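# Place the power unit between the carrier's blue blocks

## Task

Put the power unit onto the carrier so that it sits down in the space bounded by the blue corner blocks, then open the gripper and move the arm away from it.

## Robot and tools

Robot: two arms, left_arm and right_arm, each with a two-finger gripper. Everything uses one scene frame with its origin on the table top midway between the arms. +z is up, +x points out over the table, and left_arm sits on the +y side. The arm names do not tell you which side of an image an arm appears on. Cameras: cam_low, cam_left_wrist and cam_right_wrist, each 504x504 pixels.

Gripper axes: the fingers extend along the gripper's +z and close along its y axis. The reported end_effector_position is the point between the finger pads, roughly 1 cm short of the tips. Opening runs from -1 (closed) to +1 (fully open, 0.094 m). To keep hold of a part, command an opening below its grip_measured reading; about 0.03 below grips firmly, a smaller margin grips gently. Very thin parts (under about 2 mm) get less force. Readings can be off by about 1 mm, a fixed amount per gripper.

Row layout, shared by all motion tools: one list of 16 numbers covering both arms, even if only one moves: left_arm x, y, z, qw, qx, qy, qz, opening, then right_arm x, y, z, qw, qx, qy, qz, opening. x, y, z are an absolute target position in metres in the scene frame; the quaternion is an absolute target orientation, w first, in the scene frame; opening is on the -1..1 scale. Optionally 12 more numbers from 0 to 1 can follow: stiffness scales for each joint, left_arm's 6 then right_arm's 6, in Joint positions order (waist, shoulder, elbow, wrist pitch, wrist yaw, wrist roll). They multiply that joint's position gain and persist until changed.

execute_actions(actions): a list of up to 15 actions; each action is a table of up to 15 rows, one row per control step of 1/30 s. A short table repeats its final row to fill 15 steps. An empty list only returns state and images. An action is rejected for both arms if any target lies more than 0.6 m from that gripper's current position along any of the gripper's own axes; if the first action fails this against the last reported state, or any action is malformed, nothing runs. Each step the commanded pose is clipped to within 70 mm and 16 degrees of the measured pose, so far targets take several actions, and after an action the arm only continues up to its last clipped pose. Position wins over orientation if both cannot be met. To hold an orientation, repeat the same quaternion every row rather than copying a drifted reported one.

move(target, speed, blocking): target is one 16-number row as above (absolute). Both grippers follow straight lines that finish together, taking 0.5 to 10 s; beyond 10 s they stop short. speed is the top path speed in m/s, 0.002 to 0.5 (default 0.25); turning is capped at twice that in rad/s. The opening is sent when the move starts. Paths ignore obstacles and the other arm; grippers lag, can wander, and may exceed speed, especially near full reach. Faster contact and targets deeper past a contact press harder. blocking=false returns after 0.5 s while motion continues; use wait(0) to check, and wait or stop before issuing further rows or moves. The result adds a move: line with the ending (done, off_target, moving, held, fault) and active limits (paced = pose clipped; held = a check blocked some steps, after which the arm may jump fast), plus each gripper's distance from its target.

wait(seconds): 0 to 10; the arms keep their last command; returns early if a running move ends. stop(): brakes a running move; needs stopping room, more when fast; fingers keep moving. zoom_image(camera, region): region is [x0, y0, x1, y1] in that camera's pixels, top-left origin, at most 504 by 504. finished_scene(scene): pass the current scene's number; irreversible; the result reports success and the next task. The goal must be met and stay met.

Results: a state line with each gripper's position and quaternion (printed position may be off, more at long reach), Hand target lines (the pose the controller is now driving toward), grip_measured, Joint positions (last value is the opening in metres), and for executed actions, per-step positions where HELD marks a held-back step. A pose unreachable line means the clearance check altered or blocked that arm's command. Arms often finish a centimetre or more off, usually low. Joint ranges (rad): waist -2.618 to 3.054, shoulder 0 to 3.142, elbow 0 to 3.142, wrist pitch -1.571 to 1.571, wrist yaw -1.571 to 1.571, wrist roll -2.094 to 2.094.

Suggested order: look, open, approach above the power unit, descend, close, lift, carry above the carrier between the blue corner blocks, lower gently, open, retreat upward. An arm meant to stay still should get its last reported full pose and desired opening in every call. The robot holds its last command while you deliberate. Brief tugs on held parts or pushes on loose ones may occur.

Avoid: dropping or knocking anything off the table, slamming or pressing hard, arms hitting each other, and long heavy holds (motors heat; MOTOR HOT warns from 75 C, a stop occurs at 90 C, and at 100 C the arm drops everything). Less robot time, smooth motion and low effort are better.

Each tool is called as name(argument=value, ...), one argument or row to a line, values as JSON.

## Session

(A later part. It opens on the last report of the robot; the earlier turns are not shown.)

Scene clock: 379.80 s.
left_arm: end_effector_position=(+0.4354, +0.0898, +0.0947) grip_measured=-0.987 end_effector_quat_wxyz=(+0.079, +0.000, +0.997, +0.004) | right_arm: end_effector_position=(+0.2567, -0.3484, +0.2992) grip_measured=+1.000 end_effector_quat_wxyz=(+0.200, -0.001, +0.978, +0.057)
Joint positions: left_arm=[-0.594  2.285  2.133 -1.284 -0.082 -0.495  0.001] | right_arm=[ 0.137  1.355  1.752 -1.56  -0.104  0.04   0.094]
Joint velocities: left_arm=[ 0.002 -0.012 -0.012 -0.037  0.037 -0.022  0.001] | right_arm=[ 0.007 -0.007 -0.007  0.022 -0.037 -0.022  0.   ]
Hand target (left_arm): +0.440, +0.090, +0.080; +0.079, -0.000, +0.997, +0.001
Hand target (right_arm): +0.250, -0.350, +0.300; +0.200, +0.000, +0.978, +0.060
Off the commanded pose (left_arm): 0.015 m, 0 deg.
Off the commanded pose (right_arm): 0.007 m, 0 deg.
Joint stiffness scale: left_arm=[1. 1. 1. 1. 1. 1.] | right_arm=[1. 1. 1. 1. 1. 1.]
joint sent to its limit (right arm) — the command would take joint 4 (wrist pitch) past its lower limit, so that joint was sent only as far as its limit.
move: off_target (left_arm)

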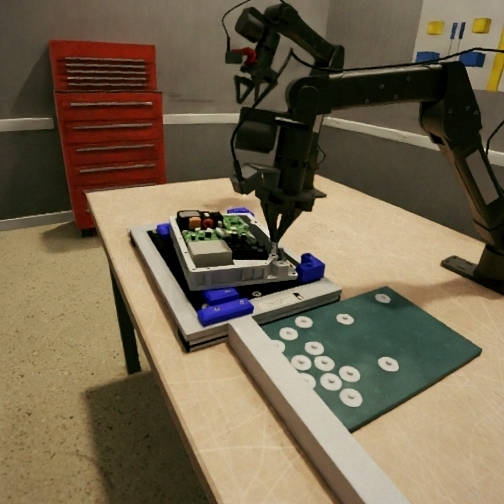

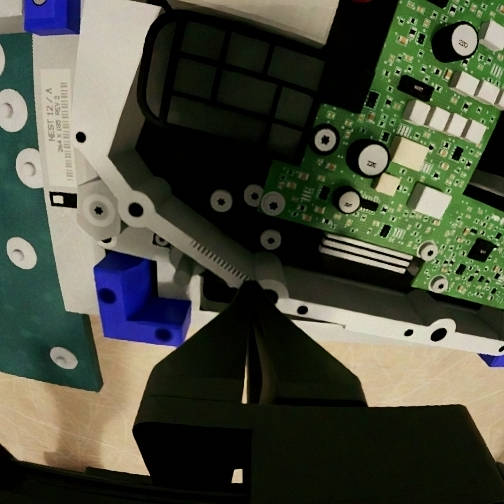

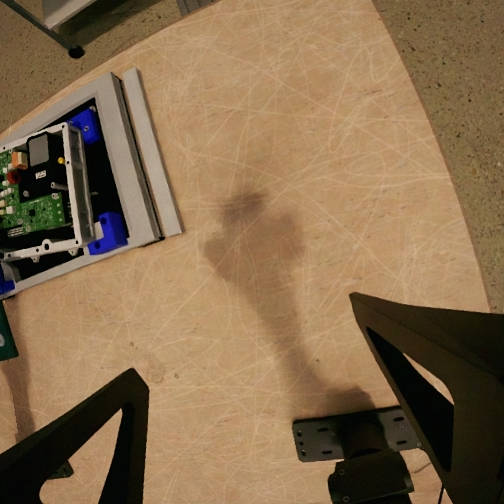

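On the wall at .435. Go to .465 and hook.

move(
  target=[0.468,0.09,0.115,0.1,0,0.995,0,-1, 0.25,-0.35,0.3,0.2,0,0.98,0.06,1],
  speed=0.04,
)

move(
  target=[0.468,0.09,0.08,0.1,0,0.995,0,-1, 0.25,-0.35,0.3,0.2,0,0.98,0.06,1],
  speed=0.03,
)

move(
  target=[0.425,0.085,0.082,0.1,0,0.995,0,-1, 0.25,-0.35,0.3,0.2,0,0.98,0.06,1],
  speed=0.02,
)

Scene clock: 389.43 s.
left_arm: end_effector_position=(+0.4628, +0.0856, +0.1106) grip_measured=-0.987 end_effector_quat_wxyz=(+0.096, +0.002, +0.995, -0.004) | right_arm: end_effector_position=(+0.2567, -0.3484, +0.2992) grip_measured=+1.000 end_effector_quat_wxyz=(+0.200, -0.001, +0.978, +0.057)
Joint positions: left_arm=[-0.575  2.408  2.405 -1.395 -0.082 -0.472  0.001] | right_arm=[ 0.137  1.355  1.752 -1.56  -0.104  0.04   0.094]
Joint velocities: left_arm=[-0.007  0.007  0.042 -0.007 -0.022 -0.007 -0.   ] | right_arm=[-0.017 -0.027 -0.002  0.037 -0.007  0.037  0.   ]
Hand target (left_arm): +0.467, +0.091, +0.115; +0.101, +0.000, +0.995, -0.000
Hand target (right_arm): +0.250, -0.350, +0.300; +0.200, +0.000, +0.978, +0.060
Off the commanded pose (left_arm): 0.008 m, 1 deg.
Off the commanded pose (right_arm): 0.007 m, 0 deg.
Joint stiffness scale: left_arm=[1. 1. 1. 1. 1. 1.] | right_arm=[1. 1. 1. 1. 1. 1.]
joint sent to its limit (right arm) — the command would take joint 4 (wrist pitch) past its lower limit, so that joint was sent only as far as its limit.
move: done

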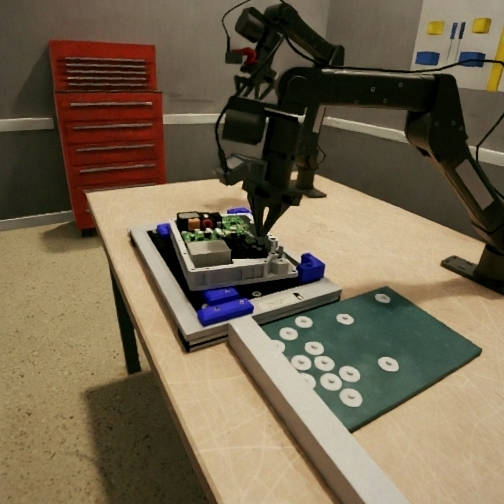

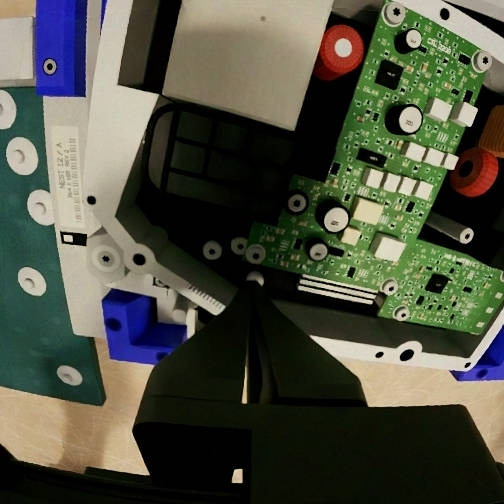

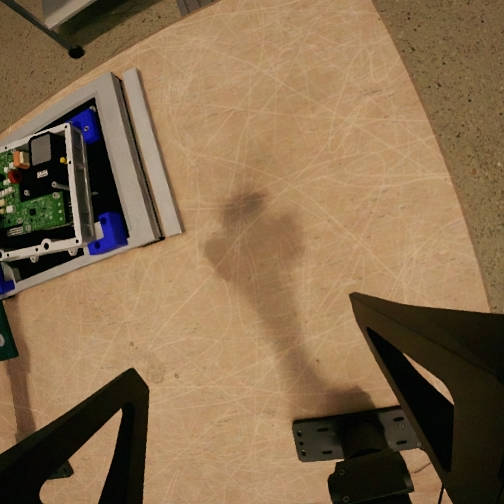

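Scene clock: 390.70 s.
left_arm: end_effector_position=(+0.4607, +0.0867, +0.0941) grip_measured=-0.987 end_effector_quat_wxyz=(+0.095, +0.002, +0.996, -0.003) | right_arm: end_effector_position=(+0.2567, -0.3484, +0.2992) grip_measured=+1.000 end_effector_quat_wxyz=(+0.200, -0.001, +0.978, +0.057)
Joint positions: left_arm=[-0.575  2.373  2.277 -1.303 -0.082 -0.472  0.001] | right_arm=[ 0.137  1.355  1.752 -1.56  -0.104  0.04   0.094]
Joint velocities: left_arm=[-0.012 -0.017 -0.022  0.007  0.051 -0.007  0.   ] | right_arm=[ 0.007  0.002 -0.007 -0.022 -0.022 -0.066  0.   ]
Hand target (left_arm): +0.468, +0.090, +0.080; +0.099, -0.000, +0.995, +0.000
Hand target (right_arm): +0.250, -0.350, +0.300; +0.200, +0.000, +0.978, +0.060
Off the commanded pose (left_arm): 0.016 m, 1 deg.
Off the commanded pose (right_arm): 0.007 m, 0 deg.
Joint stiffness scale: left_arm=[1. 1. 1. 1. 1. 1.] | right_arm=[1. 1. 1. 1. 1. 1.]
joint sent to its limit (right arm) — the command would take joint 4 (wrist pitch) past its lower limit, so that joint was sent only as far as its limit.
move: off_target (left_arm)

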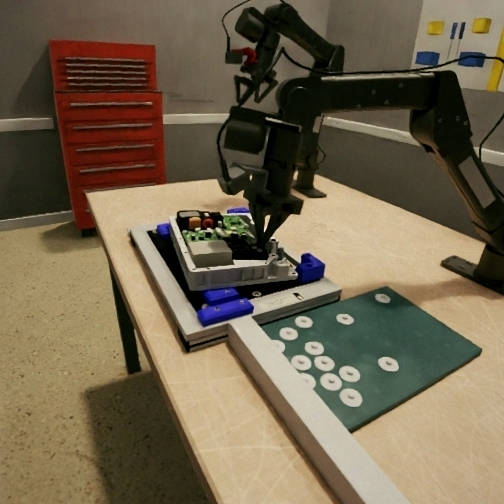

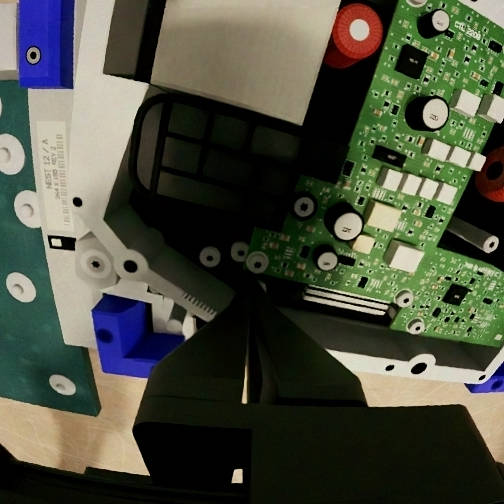

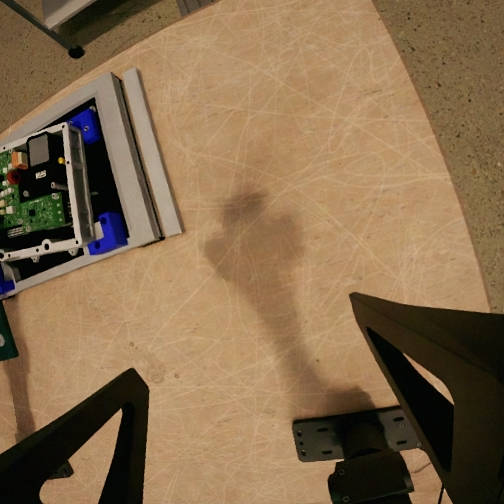

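Scene clock: 392.80 s.
left_arm: end_effector_position=(+0.4507, +0.0857, +0.0922) grip_measured=-0.987 end_effector_quat_wxyz=(+0.138, -0.010, +0.990, -0.011) | right_arm: end_effector_position=(+0.2567, -0.3484, +0.2992) grip_measured=+1.000 end_effector_quat_wxyz=(+0.200, -0.001, +0.978, +0.057)
Joint positions: left_arm=[-0.599  2.215  1.983 -1.085 -0.117 -0.512  0.001] | right_arm=[ 0.137  1.355  1.752 -1.56  -0.104  0.04   0.094]
Joint velocities: left_arm=[-0.002 -0.007 -0.007  0.037 -0.022 -0.007 -0.001] | right_arm=[-0.007 -0.007 -0.002 -0.022 -0.11   0.051  0.   ]
Hand target (left_arm): +0.426, +0.085, +0.082; +0.100, -0.000, +0.995, +0.000
Hand target (right_arm): +0.250, -0.350, +0.300; +0.200, +0.000, +0.978, +0.060
Off the commanded pose (left_arm): 0.028 m, 5 deg.
Off the commanded pose (right_arm): 0.007 m, 0 deg.
Joint stiffness scale: left_arm=[1. 1. 1. 1. 1. 1.] | right_arm=[1. 1. 1. 1. 1. 1.]
joint sent to its limit (right arm) — the command would take joint 4 (wrist pitch) past its lower limit, so that joint was sent only as far as its limit.
move: off_target (left_arm)

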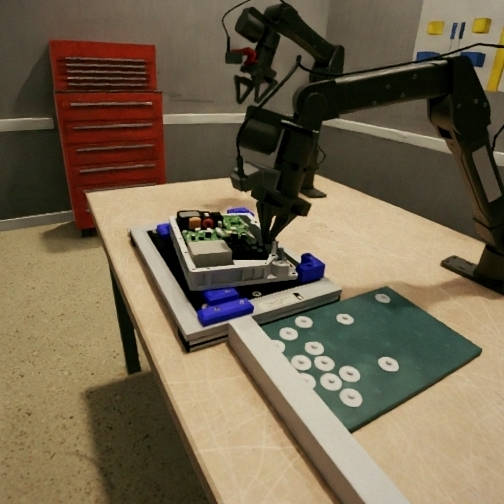

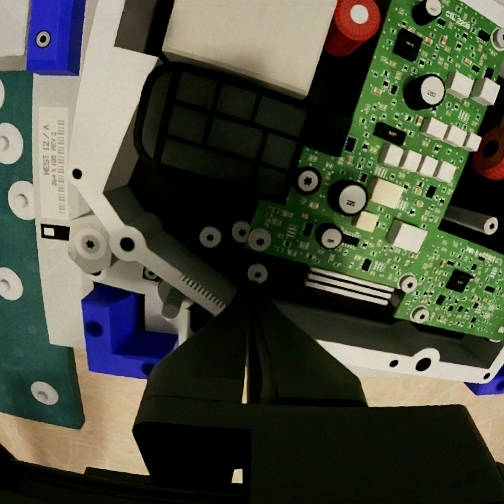

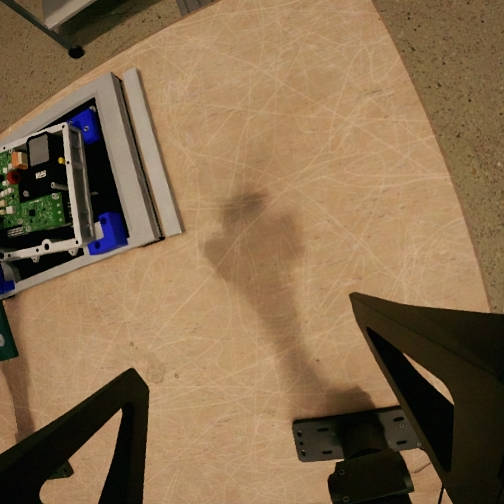

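Hooked; pull harder.

move(
  target=[0.39,0.08,0.088,0.1,0,0.995,0,-1, 0.25,-0.35,0.3,0.2,0,0.98,0.06,1],
  speed=0.02,
)

Scene clock: 398.73 s.
left_arm: end_effector_position=(+0.3959, +0.0811, +0.0809) grip_measured=-0.987 end_effector_quat_wxyz=(+0.098, -0.001, +0.995, +0.003) | right_arm: end_effector_position=(+0.2567, -0.3484, +0.2992) grip_measured=+1.000 end_effector_quat_wxyz=(+0.200, -0.001, +0.978, +0.057)
Joint positions: left_arm=[-0.665  2.11   1.79  -1.089 -0.111 -0.566  0.001] | right_arm=[ 0.137  1.355  1.752 -1.56  -0.104  0.04   0.094]
Joint velocities: left_arm=[ 0.007 -0.012 -0.007  0.037 -0.007 -0.007  0.001] | right_arm=[-0.012 -0.007 -0.017 -0.007 -0.022 -0.022  0.   ]
Hand target (left_arm): +0.390, +0.079, +0.087; +0.099, -0.000, +0.995, -0.000
Hand target (right_arm): +0.250, -0.350, +0.300; +0.200, +0.000, +0.978, +0.060
Off the commanded pose (left_arm): 0.009 m, 0 deg.
Off the commanded pose (right_arm): 0.007 m, 0 deg.
Joint stiffness scale: left_arm=[1. 1. 1. 1. 1. 1.] | right_arm=[1. 1. 1. 1. 1. 1.]
joint sent to its limit (right arm) — the command would take joint 4 (wrist pitch) past its lower limit, so that joint was sent only as far as its limit.
move: done

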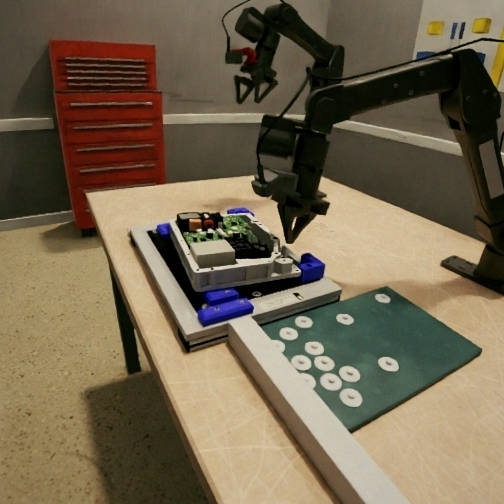

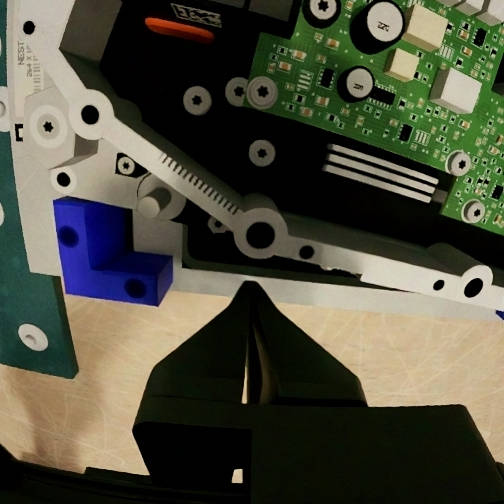

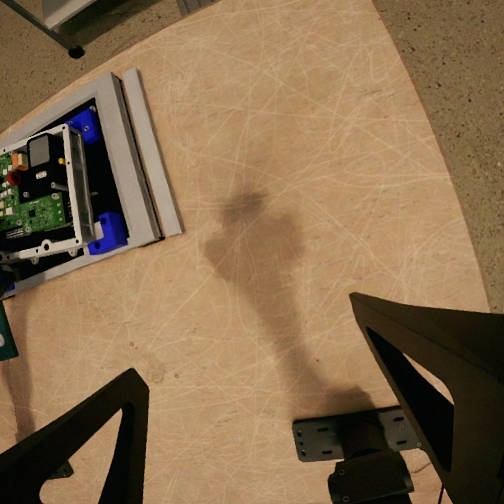

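move(
  target=[0.43,0.06,0.13,0,0.707,0.707,0,0.2, 0.25,-0.35,0.3,0.2,0,0.98,0.06,1],
  speed=0.08,
)

move(
  target=[0.43,0.06,0.105,0,0.707,0.707,0,0.2, 0.25,-0.35,0.3,0.2,0,0.98,0.06,1],
  speed=0.03,
)

Scene clock: 429.27 s.
left_arm: end_effector_position=(+0.4247, +0.0614, +0.1277) grip_measured=+0.199 end_effector_quat_wxyz=(+0.046, +0.706, +0.707, +0.018) | right_arm: end_effector_position=(+0.2567, -0.3484, +0.2992) grip_measured=+1.000 end_effector_quat_wxyz=(+0.200, -0.001, +0.978, +0.057)
Joint positions: left_arm=[-0.63   2.428  2.525 -1.569 -0.011  1.032  0.056] | right_arm=[ 0.137  1.355  1.752 -1.56  -0.104  0.04   0.094]
Joint velocities: left_arm=[-0.002  0.007 -0.007  0.037 -0.007  0.037 -0.002] | right_arm=[-0.022  0.012  0.007 -0.051  0.051 -0.051  0.   ]
Hand target (left_arm): +0.429, +0.062, +0.130; +0.053, +0.706, +0.706, +0.014
Hand target (right_arm): +0.250, -0.350, +0.300; +0.200, +0.000, +0.978, +0.060
Off the commanded pose (left_arm): 0.006 m, 6 deg.
Off the commanded pose (right_arm): 0.007 m, 0 deg.
Joint stiffness scale: left_arm=[1. 1. 1. 1. 1. 1.] | right_arm=[1. 1. 1. 1. 1. 1.]
joint sent to its limit (left arm) — the command would take joint 4 (wrist pitch) past its lower limit, so that joint was sent only as far as its limit.
joint sent to its limit (right arm) — the command would take joint 4 (wrist pitch) past its lower limit, so that joint was sent only as far as its limit.
move: off_target (left_arm)

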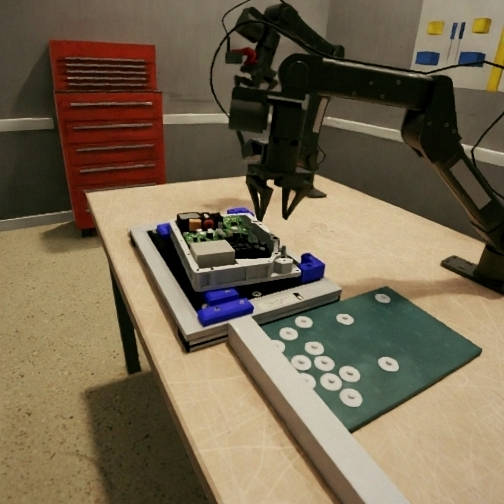

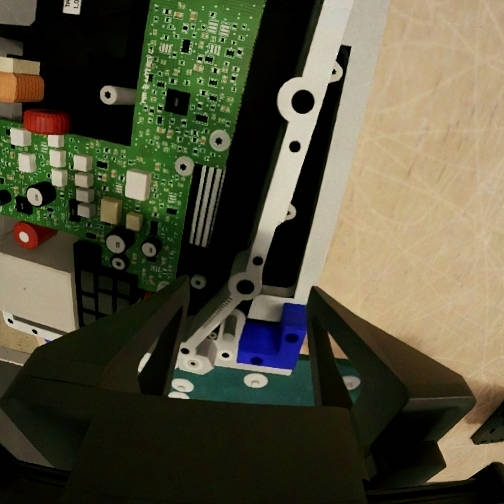

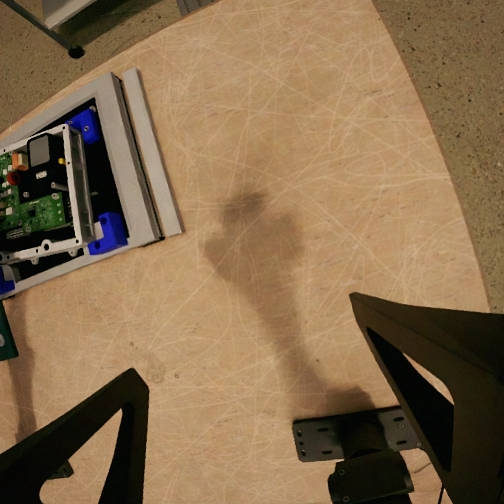

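Scene clock: 431.17 s.
left_arm: end_effector_position=(+0.4258, +0.0607, +0.0992) grip_measured=+0.199 end_effector_quat_wxyz=(+0.019, +0.707, +0.707, +0.011) | right_arm: end_effector_position=(+0.2567, -0.3484, +0.2992) grip_measured=+1.000 end_effector_quat_wxyz=(+0.200, -0.001, +0.978, +0.057)
Joint positions: left_arm=[-0.63   2.495  2.536 -1.57  -0.011  1.033  0.056] | right_arm=[ 0.137  1.355  1.752 -1.56  -0.104  0.04   0.094]
Joint velocities: left_arm=[ 0.002 -0.012  0.022 -0.007 -0.022 -0.007 -0.001] | right_arm=[-0.002 -0.007  0.012 -0.051  0.022  0.007  0.   ]
Hand target (left_arm): +0.430, +0.060, +0.105; +0.029, +0.707, +0.707, +0.008
Hand target (right_arm): +0.250, -0.350, +0.300; +0.200, +0.000, +0.978, +0.060
Off the commanded pose (left_arm): 0.007 m, 2 deg.
Off the commanded pose (right_arm): 0.007 m, 0 deg.
Joint stiffness scale: left_arm=[1. 1. 1. 1. 1. 1.] | right_arm=[1. 1. 1. 1. 1. 1.]
joint sent to its limit (left arm) — the command would take joint 4 (wrist pitch) past its lower limit, so that joint was sent only as far as its limit.
joint sent to its limit (right arm) — the command would take joint 4 (wrist pitch) past its lower limit, so that joint was sent only as far as its limit.
move: done

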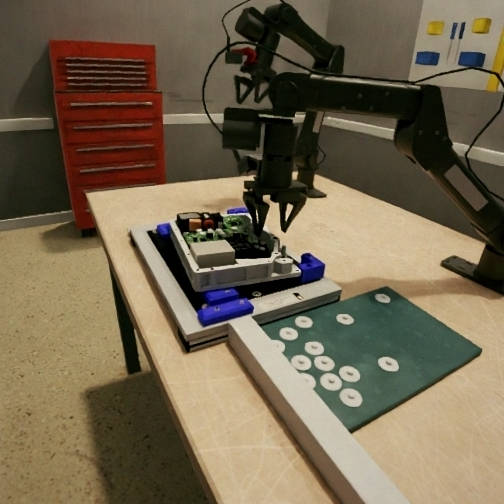

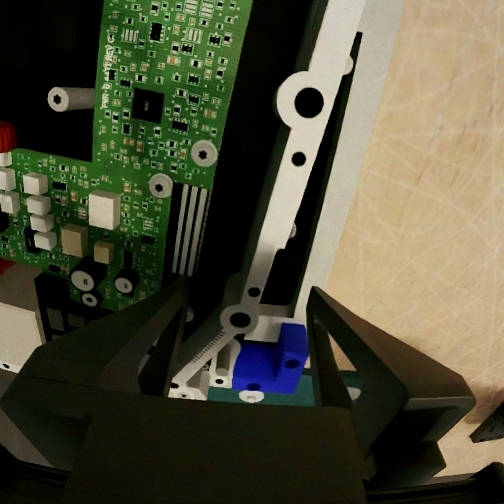

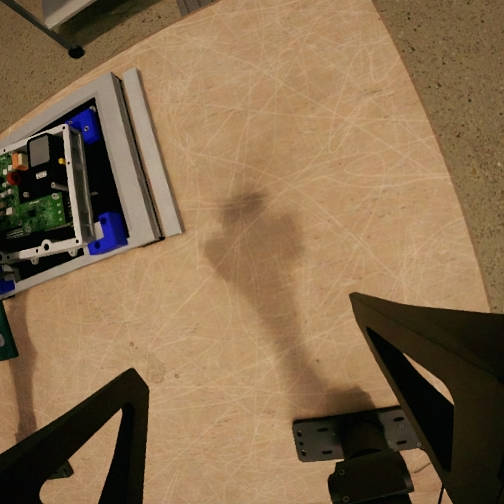

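move(
  target=[0.428,0.055,0.072,0,0.707,0.707,0,0.0, 0.25,-0.35,0.3,0.2,0,0.98,0.06,1],
  speed=0.03,
)

move(
  target=[0.428,0.055,0.072,0,0.707,0.707,0,-1, 0.25,-0.35,0.3,0.2,0,0.98,0.06,1],
)

Scene clock: 439.07 s.
left_arm: end_effector_position=(+0.4263, +0.0605, +0.0864) grip_measured=+0.001 end_effector_quat_wxyz=(+0.006, +0.707, +0.707, +0.008) | right_arm: end_effector_position=(+0.2567, -0.3484, +0.2992) grip_measured=+1.000 end_effector_quat_wxyz=(+0.200, -0.001, +0.978, +0.057)
Joint positions: left_arm=[-0.63   2.532  2.552 -1.576 -0.012  1.033  0.047] | right_arm=[ 0.137  1.355  1.752 -1.56  -0.104  0.04   0.094]
Joint velocities: left_arm=[ 0.012 -0.022  0.017 -0.037 -0.037  0.037 -0.   ] | right_arm=[-0.002 -0.007 -0.012  0.022 -0.022 -0.095  0.   ]
Hand target (left_arm): +0.428, +0.055, +0.072; +0.001, +0.707, +0.707, +0.000
Hand target (right_arm): +0.250, -0.350, +0.300; +0.200, +0.000, +0.978, +0.060
Off the commanded pose (left_arm): 0.016 m, 1 deg.
Off the commanded pose (right_arm): 0.007 m, 0 deg.
Joint stiffness scale: left_arm=[1. 1. 1. 1. 1. 1.] | right_arm=[1. 1. 1. 1. 1. 1.]
joint sent to its limit (right arm) — the command would take joint 4 (wrist pitch) past its lower limit, so that joint was sent only as far as its limit.
move: off_target (left_arm)

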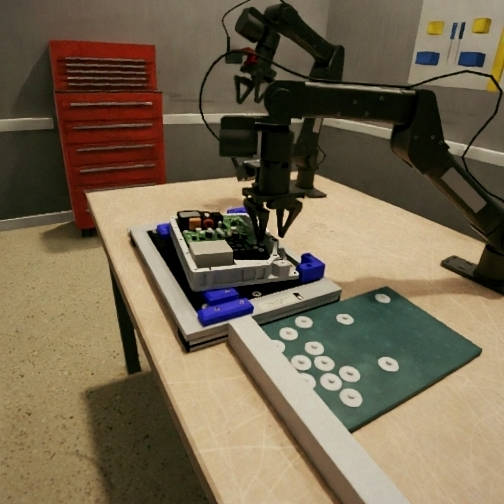

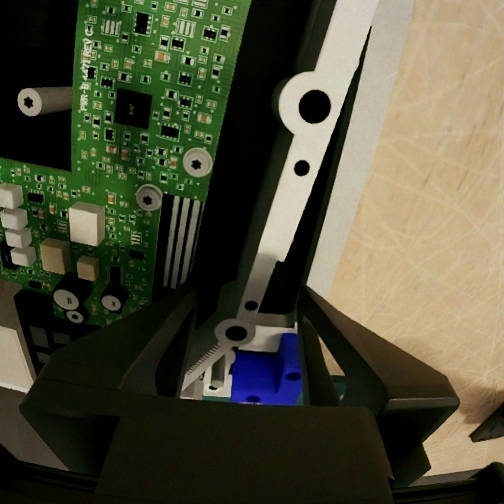

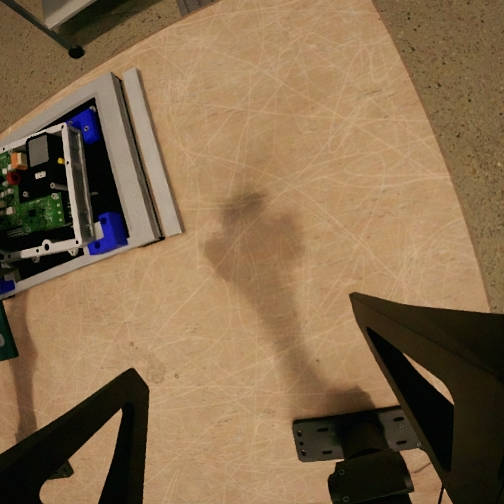

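Scene clock: 439.77 s.
left_arm: end_effector_position=(+0.4254, +0.0592, +0.0847) grip_measured=-0.811 end_effector_quat_wxyz=(+0.004, +0.724, +0.690, +0.009) | right_arm: end_effector_position=(+0.2567, -0.3484, +0.2992) grip_measured=+1.000 end_effector_quat_wxyz=(+0.200, -0.001, +0.978, +0.057)
Joint positions: left_arm=[-0.634  2.535  2.552 -1.576 -0.015  1.077  0.009] | right_arm=[ 0.137  1.355  1.752 -1.56  -0.104  0.04   0.094]
Joint velocities: left_arm=[-0.007 -0.007 -0.032 -0.037  0.007 -0.081 -0.   ] | right_arm=[-0.007  0.007  0.002 -0.037  0.007 -0.051  0.   ]
Hand target (left_arm): +0.428, +0.055, +0.072; +0.001, +0.707, +0.707, +0.001
Hand target (right_arm): +0.250, -0.350, +0.300; +0.200, +0.000, +0.978, +0.060
Off the commanded pose (left_arm): 0.014 m, 3 deg.
Off the commanded pose (right_arm): 0.007 m, 0 deg.
Joint stiffness scale: left_arm=[1. 1. 1. 1. 1. 1.] | right_arm=[1. 1. 1. 1. 1. 1.]
joint sent to its limit (right arm) — the command would take joint 4 (wrist pitch) past its lower limit, so that joint was sent only as far as its limit.
move: off_target (left_arm)

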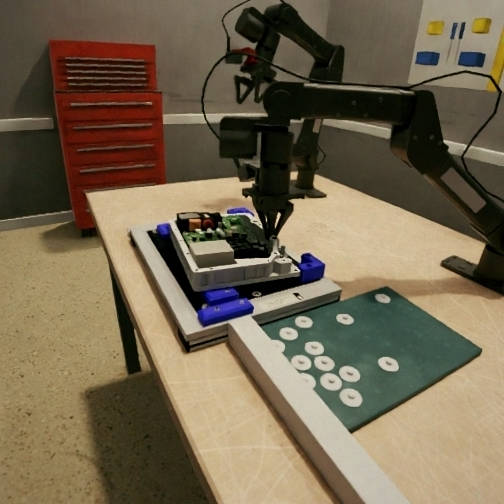

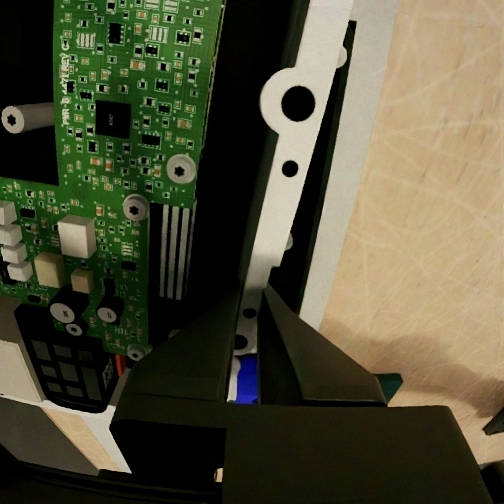

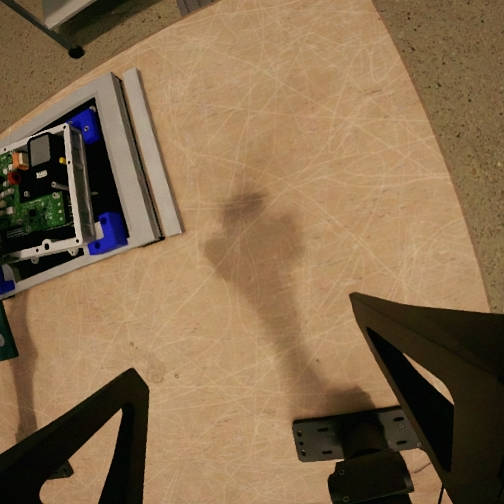

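move(
  target=[0.412,0.045,0.09,0,0.66,0.751,0,-1, 0.25,-0.35,0.3,0.2,0,0.98,0.06,1],
  speed=0.01,
)

Scene clock: 454.97 s.
left_arm: end_effector_position=(+0.4239, +0.0576, +0.0850) grip_measured=-0.795 end_effector_quat_wxyz=(+0.001, +0.697, +0.716, +0.019) | right_arm: end_effector_position=(+0.2567, -0.3484, +0.2992) grip_measured=+1.000 end_effector_quat_wxyz=(+0.200, -0.001, +0.978, +0.057)
Joint positions: left_arm=[-0.647  2.534  2.549 -1.576 -0.037  0.989  0.01 ] | right_arm=[ 0.137  1.355  1.752 -1.56  -0.104  0.04   0.094]
Joint velocities: left_arm=[ 0.007  0.012 -0.012 -0.007 -0.007 -0.007  0.001] | right_arm=[-0.007 -0.007 -0.002  0.022 -0.066  0.022  0.   ]
Hand target (left_arm): +0.413, +0.045, +0.090; +0.006, +0.662, +0.749, +0.001
Hand target (right_arm): +0.250, -0.350, +0.300; +0.200, +0.000, +0.978, +0.060
Off the commanded pose (left_arm): 0.018 m, 6 deg.
Off the commanded pose (right_arm): 0.007 m, 0 deg.
Joint stiffness scale: left_arm=[1. 1. 1. 1. 1. 1.] | right_arm=[1. 1. 1. 1. 1. 1.]
joint sent to its limit (left arm) — the command would take joint 4 (wrist pitch) past its lower limit, so that joint was sent only as far as its limit.
joint sent to its limit (right arm) — the command would take joint 4 (wrist pitch) past its lower limit, so that joint was sent only as far as its limit.
move: off_target (left_arm)

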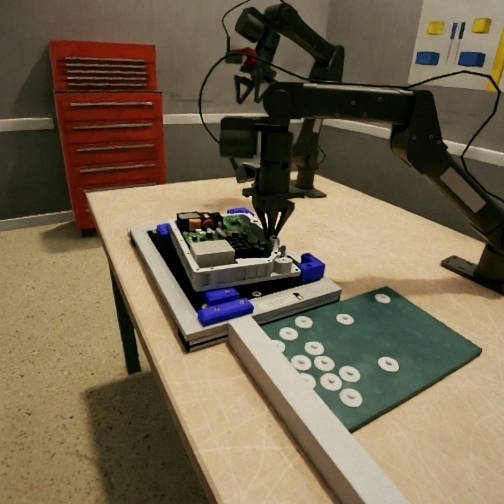

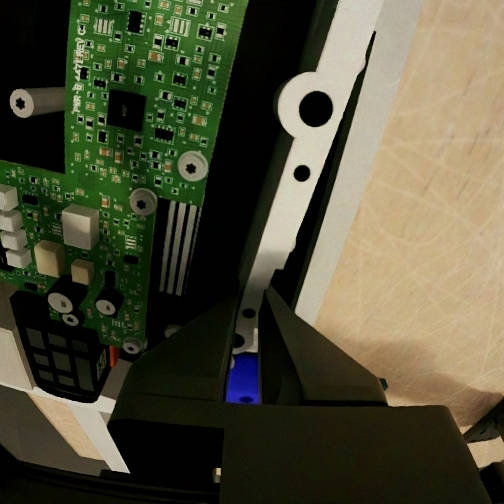

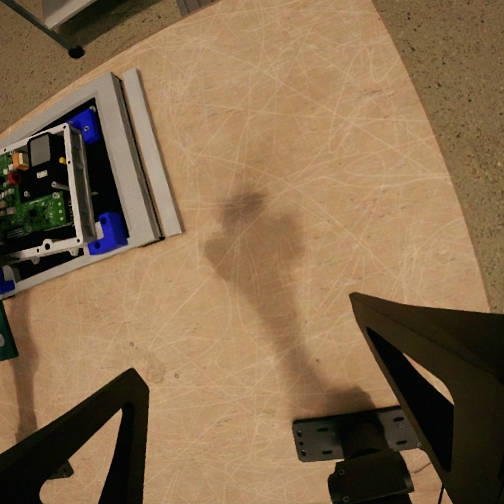

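Weak; command a larger offset.

move(
  target=[0.38,0.045,0.10,0,0.66,0.751,0,-1, 0.25,-0.35,0.3,0.2,0,0.98,0.06,1],
  speed=0.015,
)

Scene clock: 462.17 s.
left_arm: end_effector_position=(+0.4232, +0.0571, +0.0855) grip_measured=-0.789 end_effector_quat_wxyz=(+0.029, +0.692, +0.721, +0.041) | right_arm: end_effector_position=(+0.2567, -0.3484, +0.2992) grip_measured=+1.000 end_effector_quat_wxyz=(+0.200, -0.001, +0.978, +0.057)
Joint positions: left_arm=[-0.661  2.401  2.304 -1.4   -0.069  0.964  0.01 ] | right_arm=[ 0.137  1.355  1.752 -1.56  -0.104  0.04   0.094]
Joint velocities: left_arm=[ 0.002 -0.012 -0.012  0.007  0.022 -0.037 -0.   ] | right_arm=[-0.007 -0.002 -0.007 -0.007  0.037 -0.022  0.   ]
Hand target (left_arm): +0.383, +0.045, +0.099; +0.000, +0.662, +0.749, +0.003
Hand target (right_arm): +0.250, -0.350, +0.300; +0.200, +0.000, +0.978, +0.060
Off the commanded pose (left_arm): 0.047 m, 8 deg.
Off the commanded pose (right_arm): 0.007 m, 0 deg.
Joint stiffness scale: left_arm=[1. 1. 1. 1. 1. 1.] | right_arm=[1. 1. 1. 1. 1. 1.]
joint sent to its limit (right arm) — the command would take joint 4 (wrist pitch) past its lower limit, so that joint was sent only as far as its limit.
move: off_target (left_arm)

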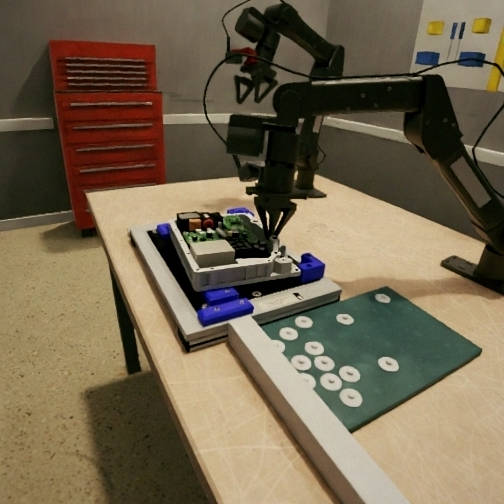

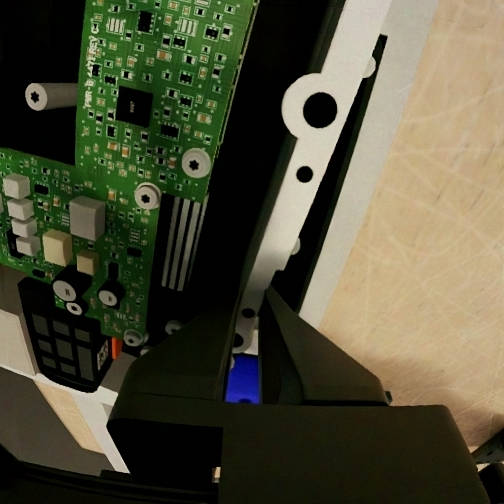

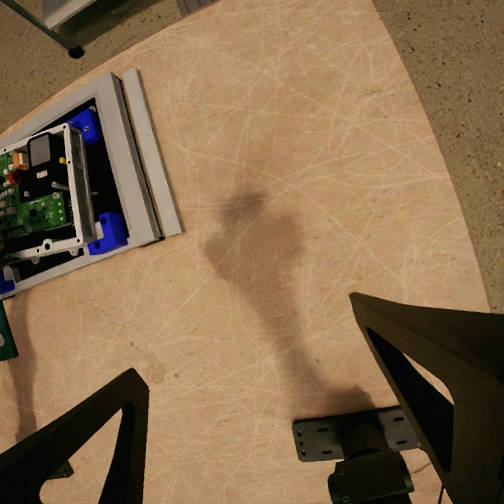

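move(
  target=[0.42,0.01,0.10,0,0.69,0.72,0,-1, 0.25,-0.35,0.3,0.2,0,0.98,0.06,1],
  speed=0.015,
)

Scene clock: 478.33 s.
left_arm: end_effector_position=(+0.4237, +0.0514, +0.0860) grip_measured=-0.804 end_effector_quat_wxyz=(+0.002, +0.710, +0.703, +0.036) | right_arm: end_effector_position=(+0.2567, -0.3484, +0.2992) grip_measured=+1.000 end_effector_quat_wxyz=(+0.200, -0.001, +0.978, +0.057)
Joint positions: left_arm=[-0.67   2.542  2.567 -1.577 -0.069  1.003  0.009] | right_arm=[ 0.137  1.355  1.752 -1.56  -0.104  0.04   0.094]
Joint velocities: left_arm=[-0.002  0.002  0.017 -0.022  0.022  0.081  0.   ] | right_arm=[ 0.002  0.002 -0.002  0.007  0.022 -0.022  0.   ]
Hand target (left_arm): +0.417, +0.013, +0.101; +0.048, +0.695, +0.717, +0.009
Hand target (right_arm): +0.250, -0.350, +0.300; +0.200, +0.000, +0.978, +0.060
Off the commanded pose (left_arm): 0.044 m, 5 deg.
Off the commanded pose (right_arm): 0.007 m, 0 deg.
Joint stiffness scale: left_arm=[1. 1. 1. 1. 1. 1.] | right_arm=[1. 1. 1. 1. 1. 1.]
joint sent to its limit (left arm) — the command would take joint 4 (wrist pitch) past its lower limit, so that joint was sent only as far as its limit.
joint sent to its limit (right arm) — the command would take joint 4 (wrist pitch) past its lower limit, so that joint was sent only as far as its limit.
move: off_target (left_arm)

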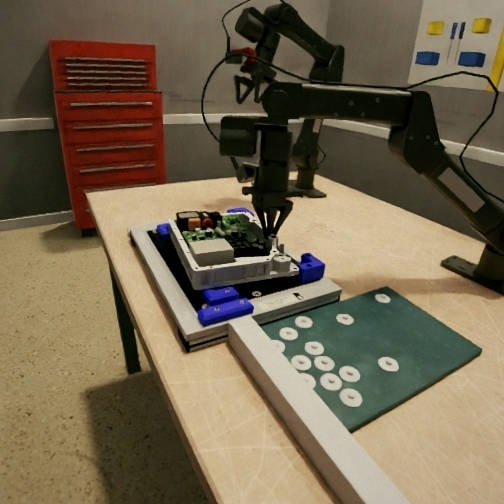

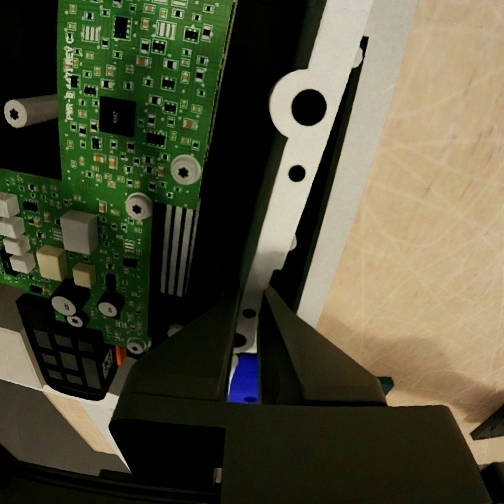

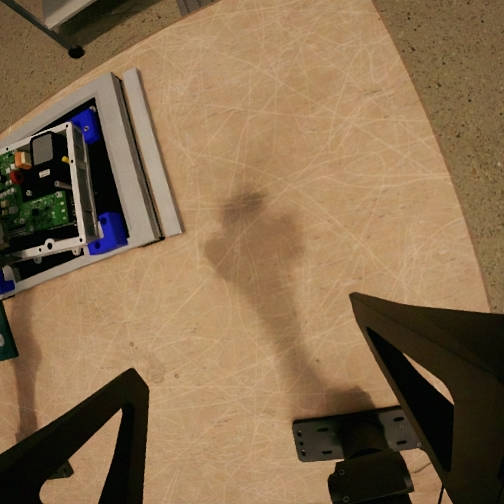

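move(
  target=[0.424,0.05,0.14,0,0.71,0.70,0,-1, 0.25,-0.35,0.3,0.2,0,0.98,0.06,1],
  speed=0.02,
)

move(
  target=[0.405,0.04,0.14,0,0.66,0.75,0,-1, 0.25,-0.35,0.3,0.2,0,0.98,0.06,1],
  speed=0.015,
)

Scene clock: 492.33 s.
left_arm: end_effector_position=(+0.4239, +0.0523, +0.0921) grip_measured=-0.814 end_effector_quat_wxyz=(+0.014, +0.728, +0.685, +0.017) | right_arm: end_effector_position=(+0.2567, -0.3484, +0.2992) grip_measured=+1.000 end_effector_quat_wxyz=(+0.200, -0.001, +0.978, +0.057)
Joint positions: left_arm=[-0.652  2.515  2.544 -1.563 -0.026  1.071  0.009] | right_arm=[ 0.137  1.355  1.752 -1.56  -0.104  0.04   0.094]
Joint velocities: left_arm=[-0.007 -0.007 -0.012  0.022  0.037 -0.022  0.001] | right_arm=[-0.002  0.002 -0.012 -0.037  0.007  0.007  0.   ]
Hand target (left_arm): +0.423, +0.051, +0.138; +0.062, +0.713, +0.699, +0.016
Hand target (right_arm): +0.250, -0.350, +0.300; +0.200, +0.000, +0.978, +0.060
Off the commanded pose (left_arm): 0.048 m, 4 deg.
Off the commanded pose (right_arm): 0.007 m, 0 deg.
Joint stiffness scale: left_arm=[1. 1. 1. 1. 1. 1.] | right_arm=[1. 1. 1. 1. 1. 1.]
joint sent to its limit (left arm) — the command would take joint 4 (wrist pitch) past its lower limit, so that joint was sent only as far as its limit.
joint sent to its limit (right arm) — the command would take joint 4 (wrist pitch) past its lower limit, so that joint was sent only as far as its limit.
move: off_target (left_arm)

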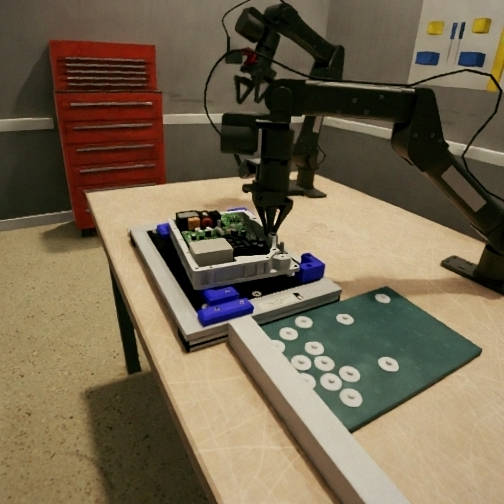

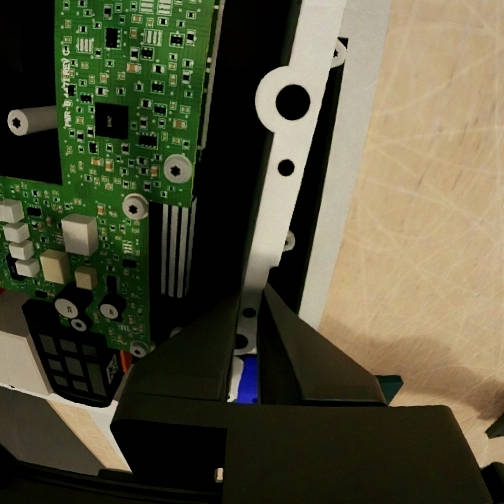

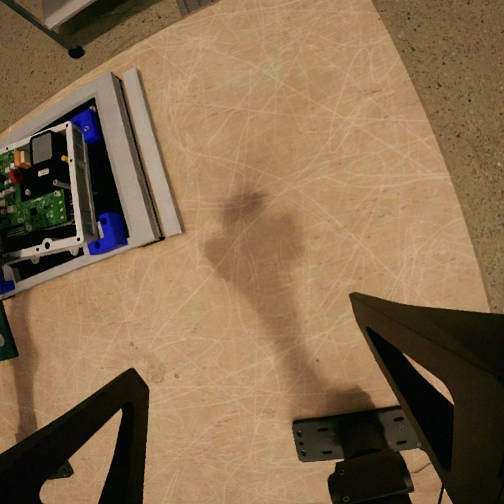

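Scene clock: 499.03 s.
left_arm: end_effector_position=(+0.4235, +0.0521, +0.0903) grip_measured=-0.796 end_effector_quat_wxyz=(+0.017, +0.697, +0.716, +0.025) | right_arm: end_effector_position=(+0.2567, -0.3484, +0.2992) grip_measured=+1.000 end_effector_quat_wxyz=(+0.200, -0.001, +0.978, +0.057)
Joint positions: left_arm=[-0.659  2.488  2.484 -1.523 -0.042  0.978  0.01 ] | right_arm=[ 0.137  1.355  1.752 -1.56  -0.104  0.04   0.094]
Joint velocities: left_arm=[-0.012 -0.007 -0.007 -0.007  0.007 -0.022 -0.   ] | right_arm=[-0.012  0.002 -0.007 -0.081 -0.007 -0.037  0.   ]
Hand target (left_arm): +0.405, +0.041, +0.137; +0.050, +0.664, +0.746, +0.008
Hand target (right_arm): +0.250, -0.350, +0.300; +0.200, +0.000, +0.978, +0.060
Off the commanded pose (left_arm): 0.054 m, 7 deg.
Off the commanded pose (right_arm): 0.007 m, 0 deg.
Joint stiffness scale: left_arm=[1. 1. 1. 1. 1. 1.] | right_arm=[1. 1. 1. 1. 1. 1.]
joint sent to its limit (left arm) — the command would take joint 4 (wrist pitch) past its lower limit, so that joint was sent only as far as its limit.
joint sent to its limit (right arm) — the command would take joint 4 (wrist pitch) past its lower limit, so that joint was sent only as far as its limit.
move: off_target (left_arm)

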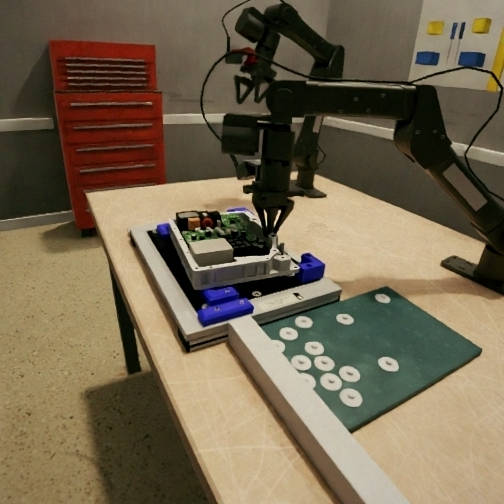

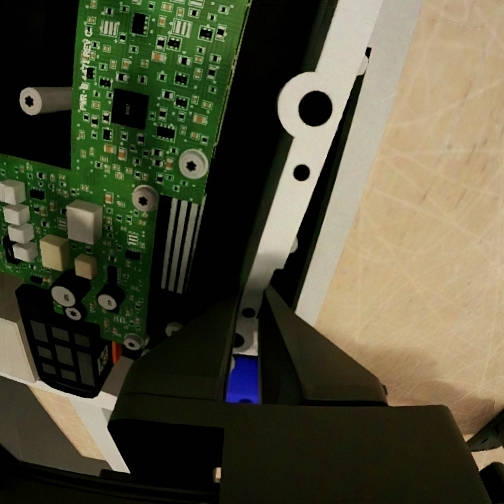

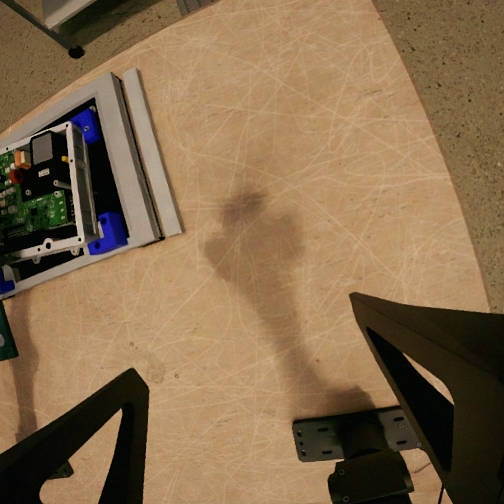

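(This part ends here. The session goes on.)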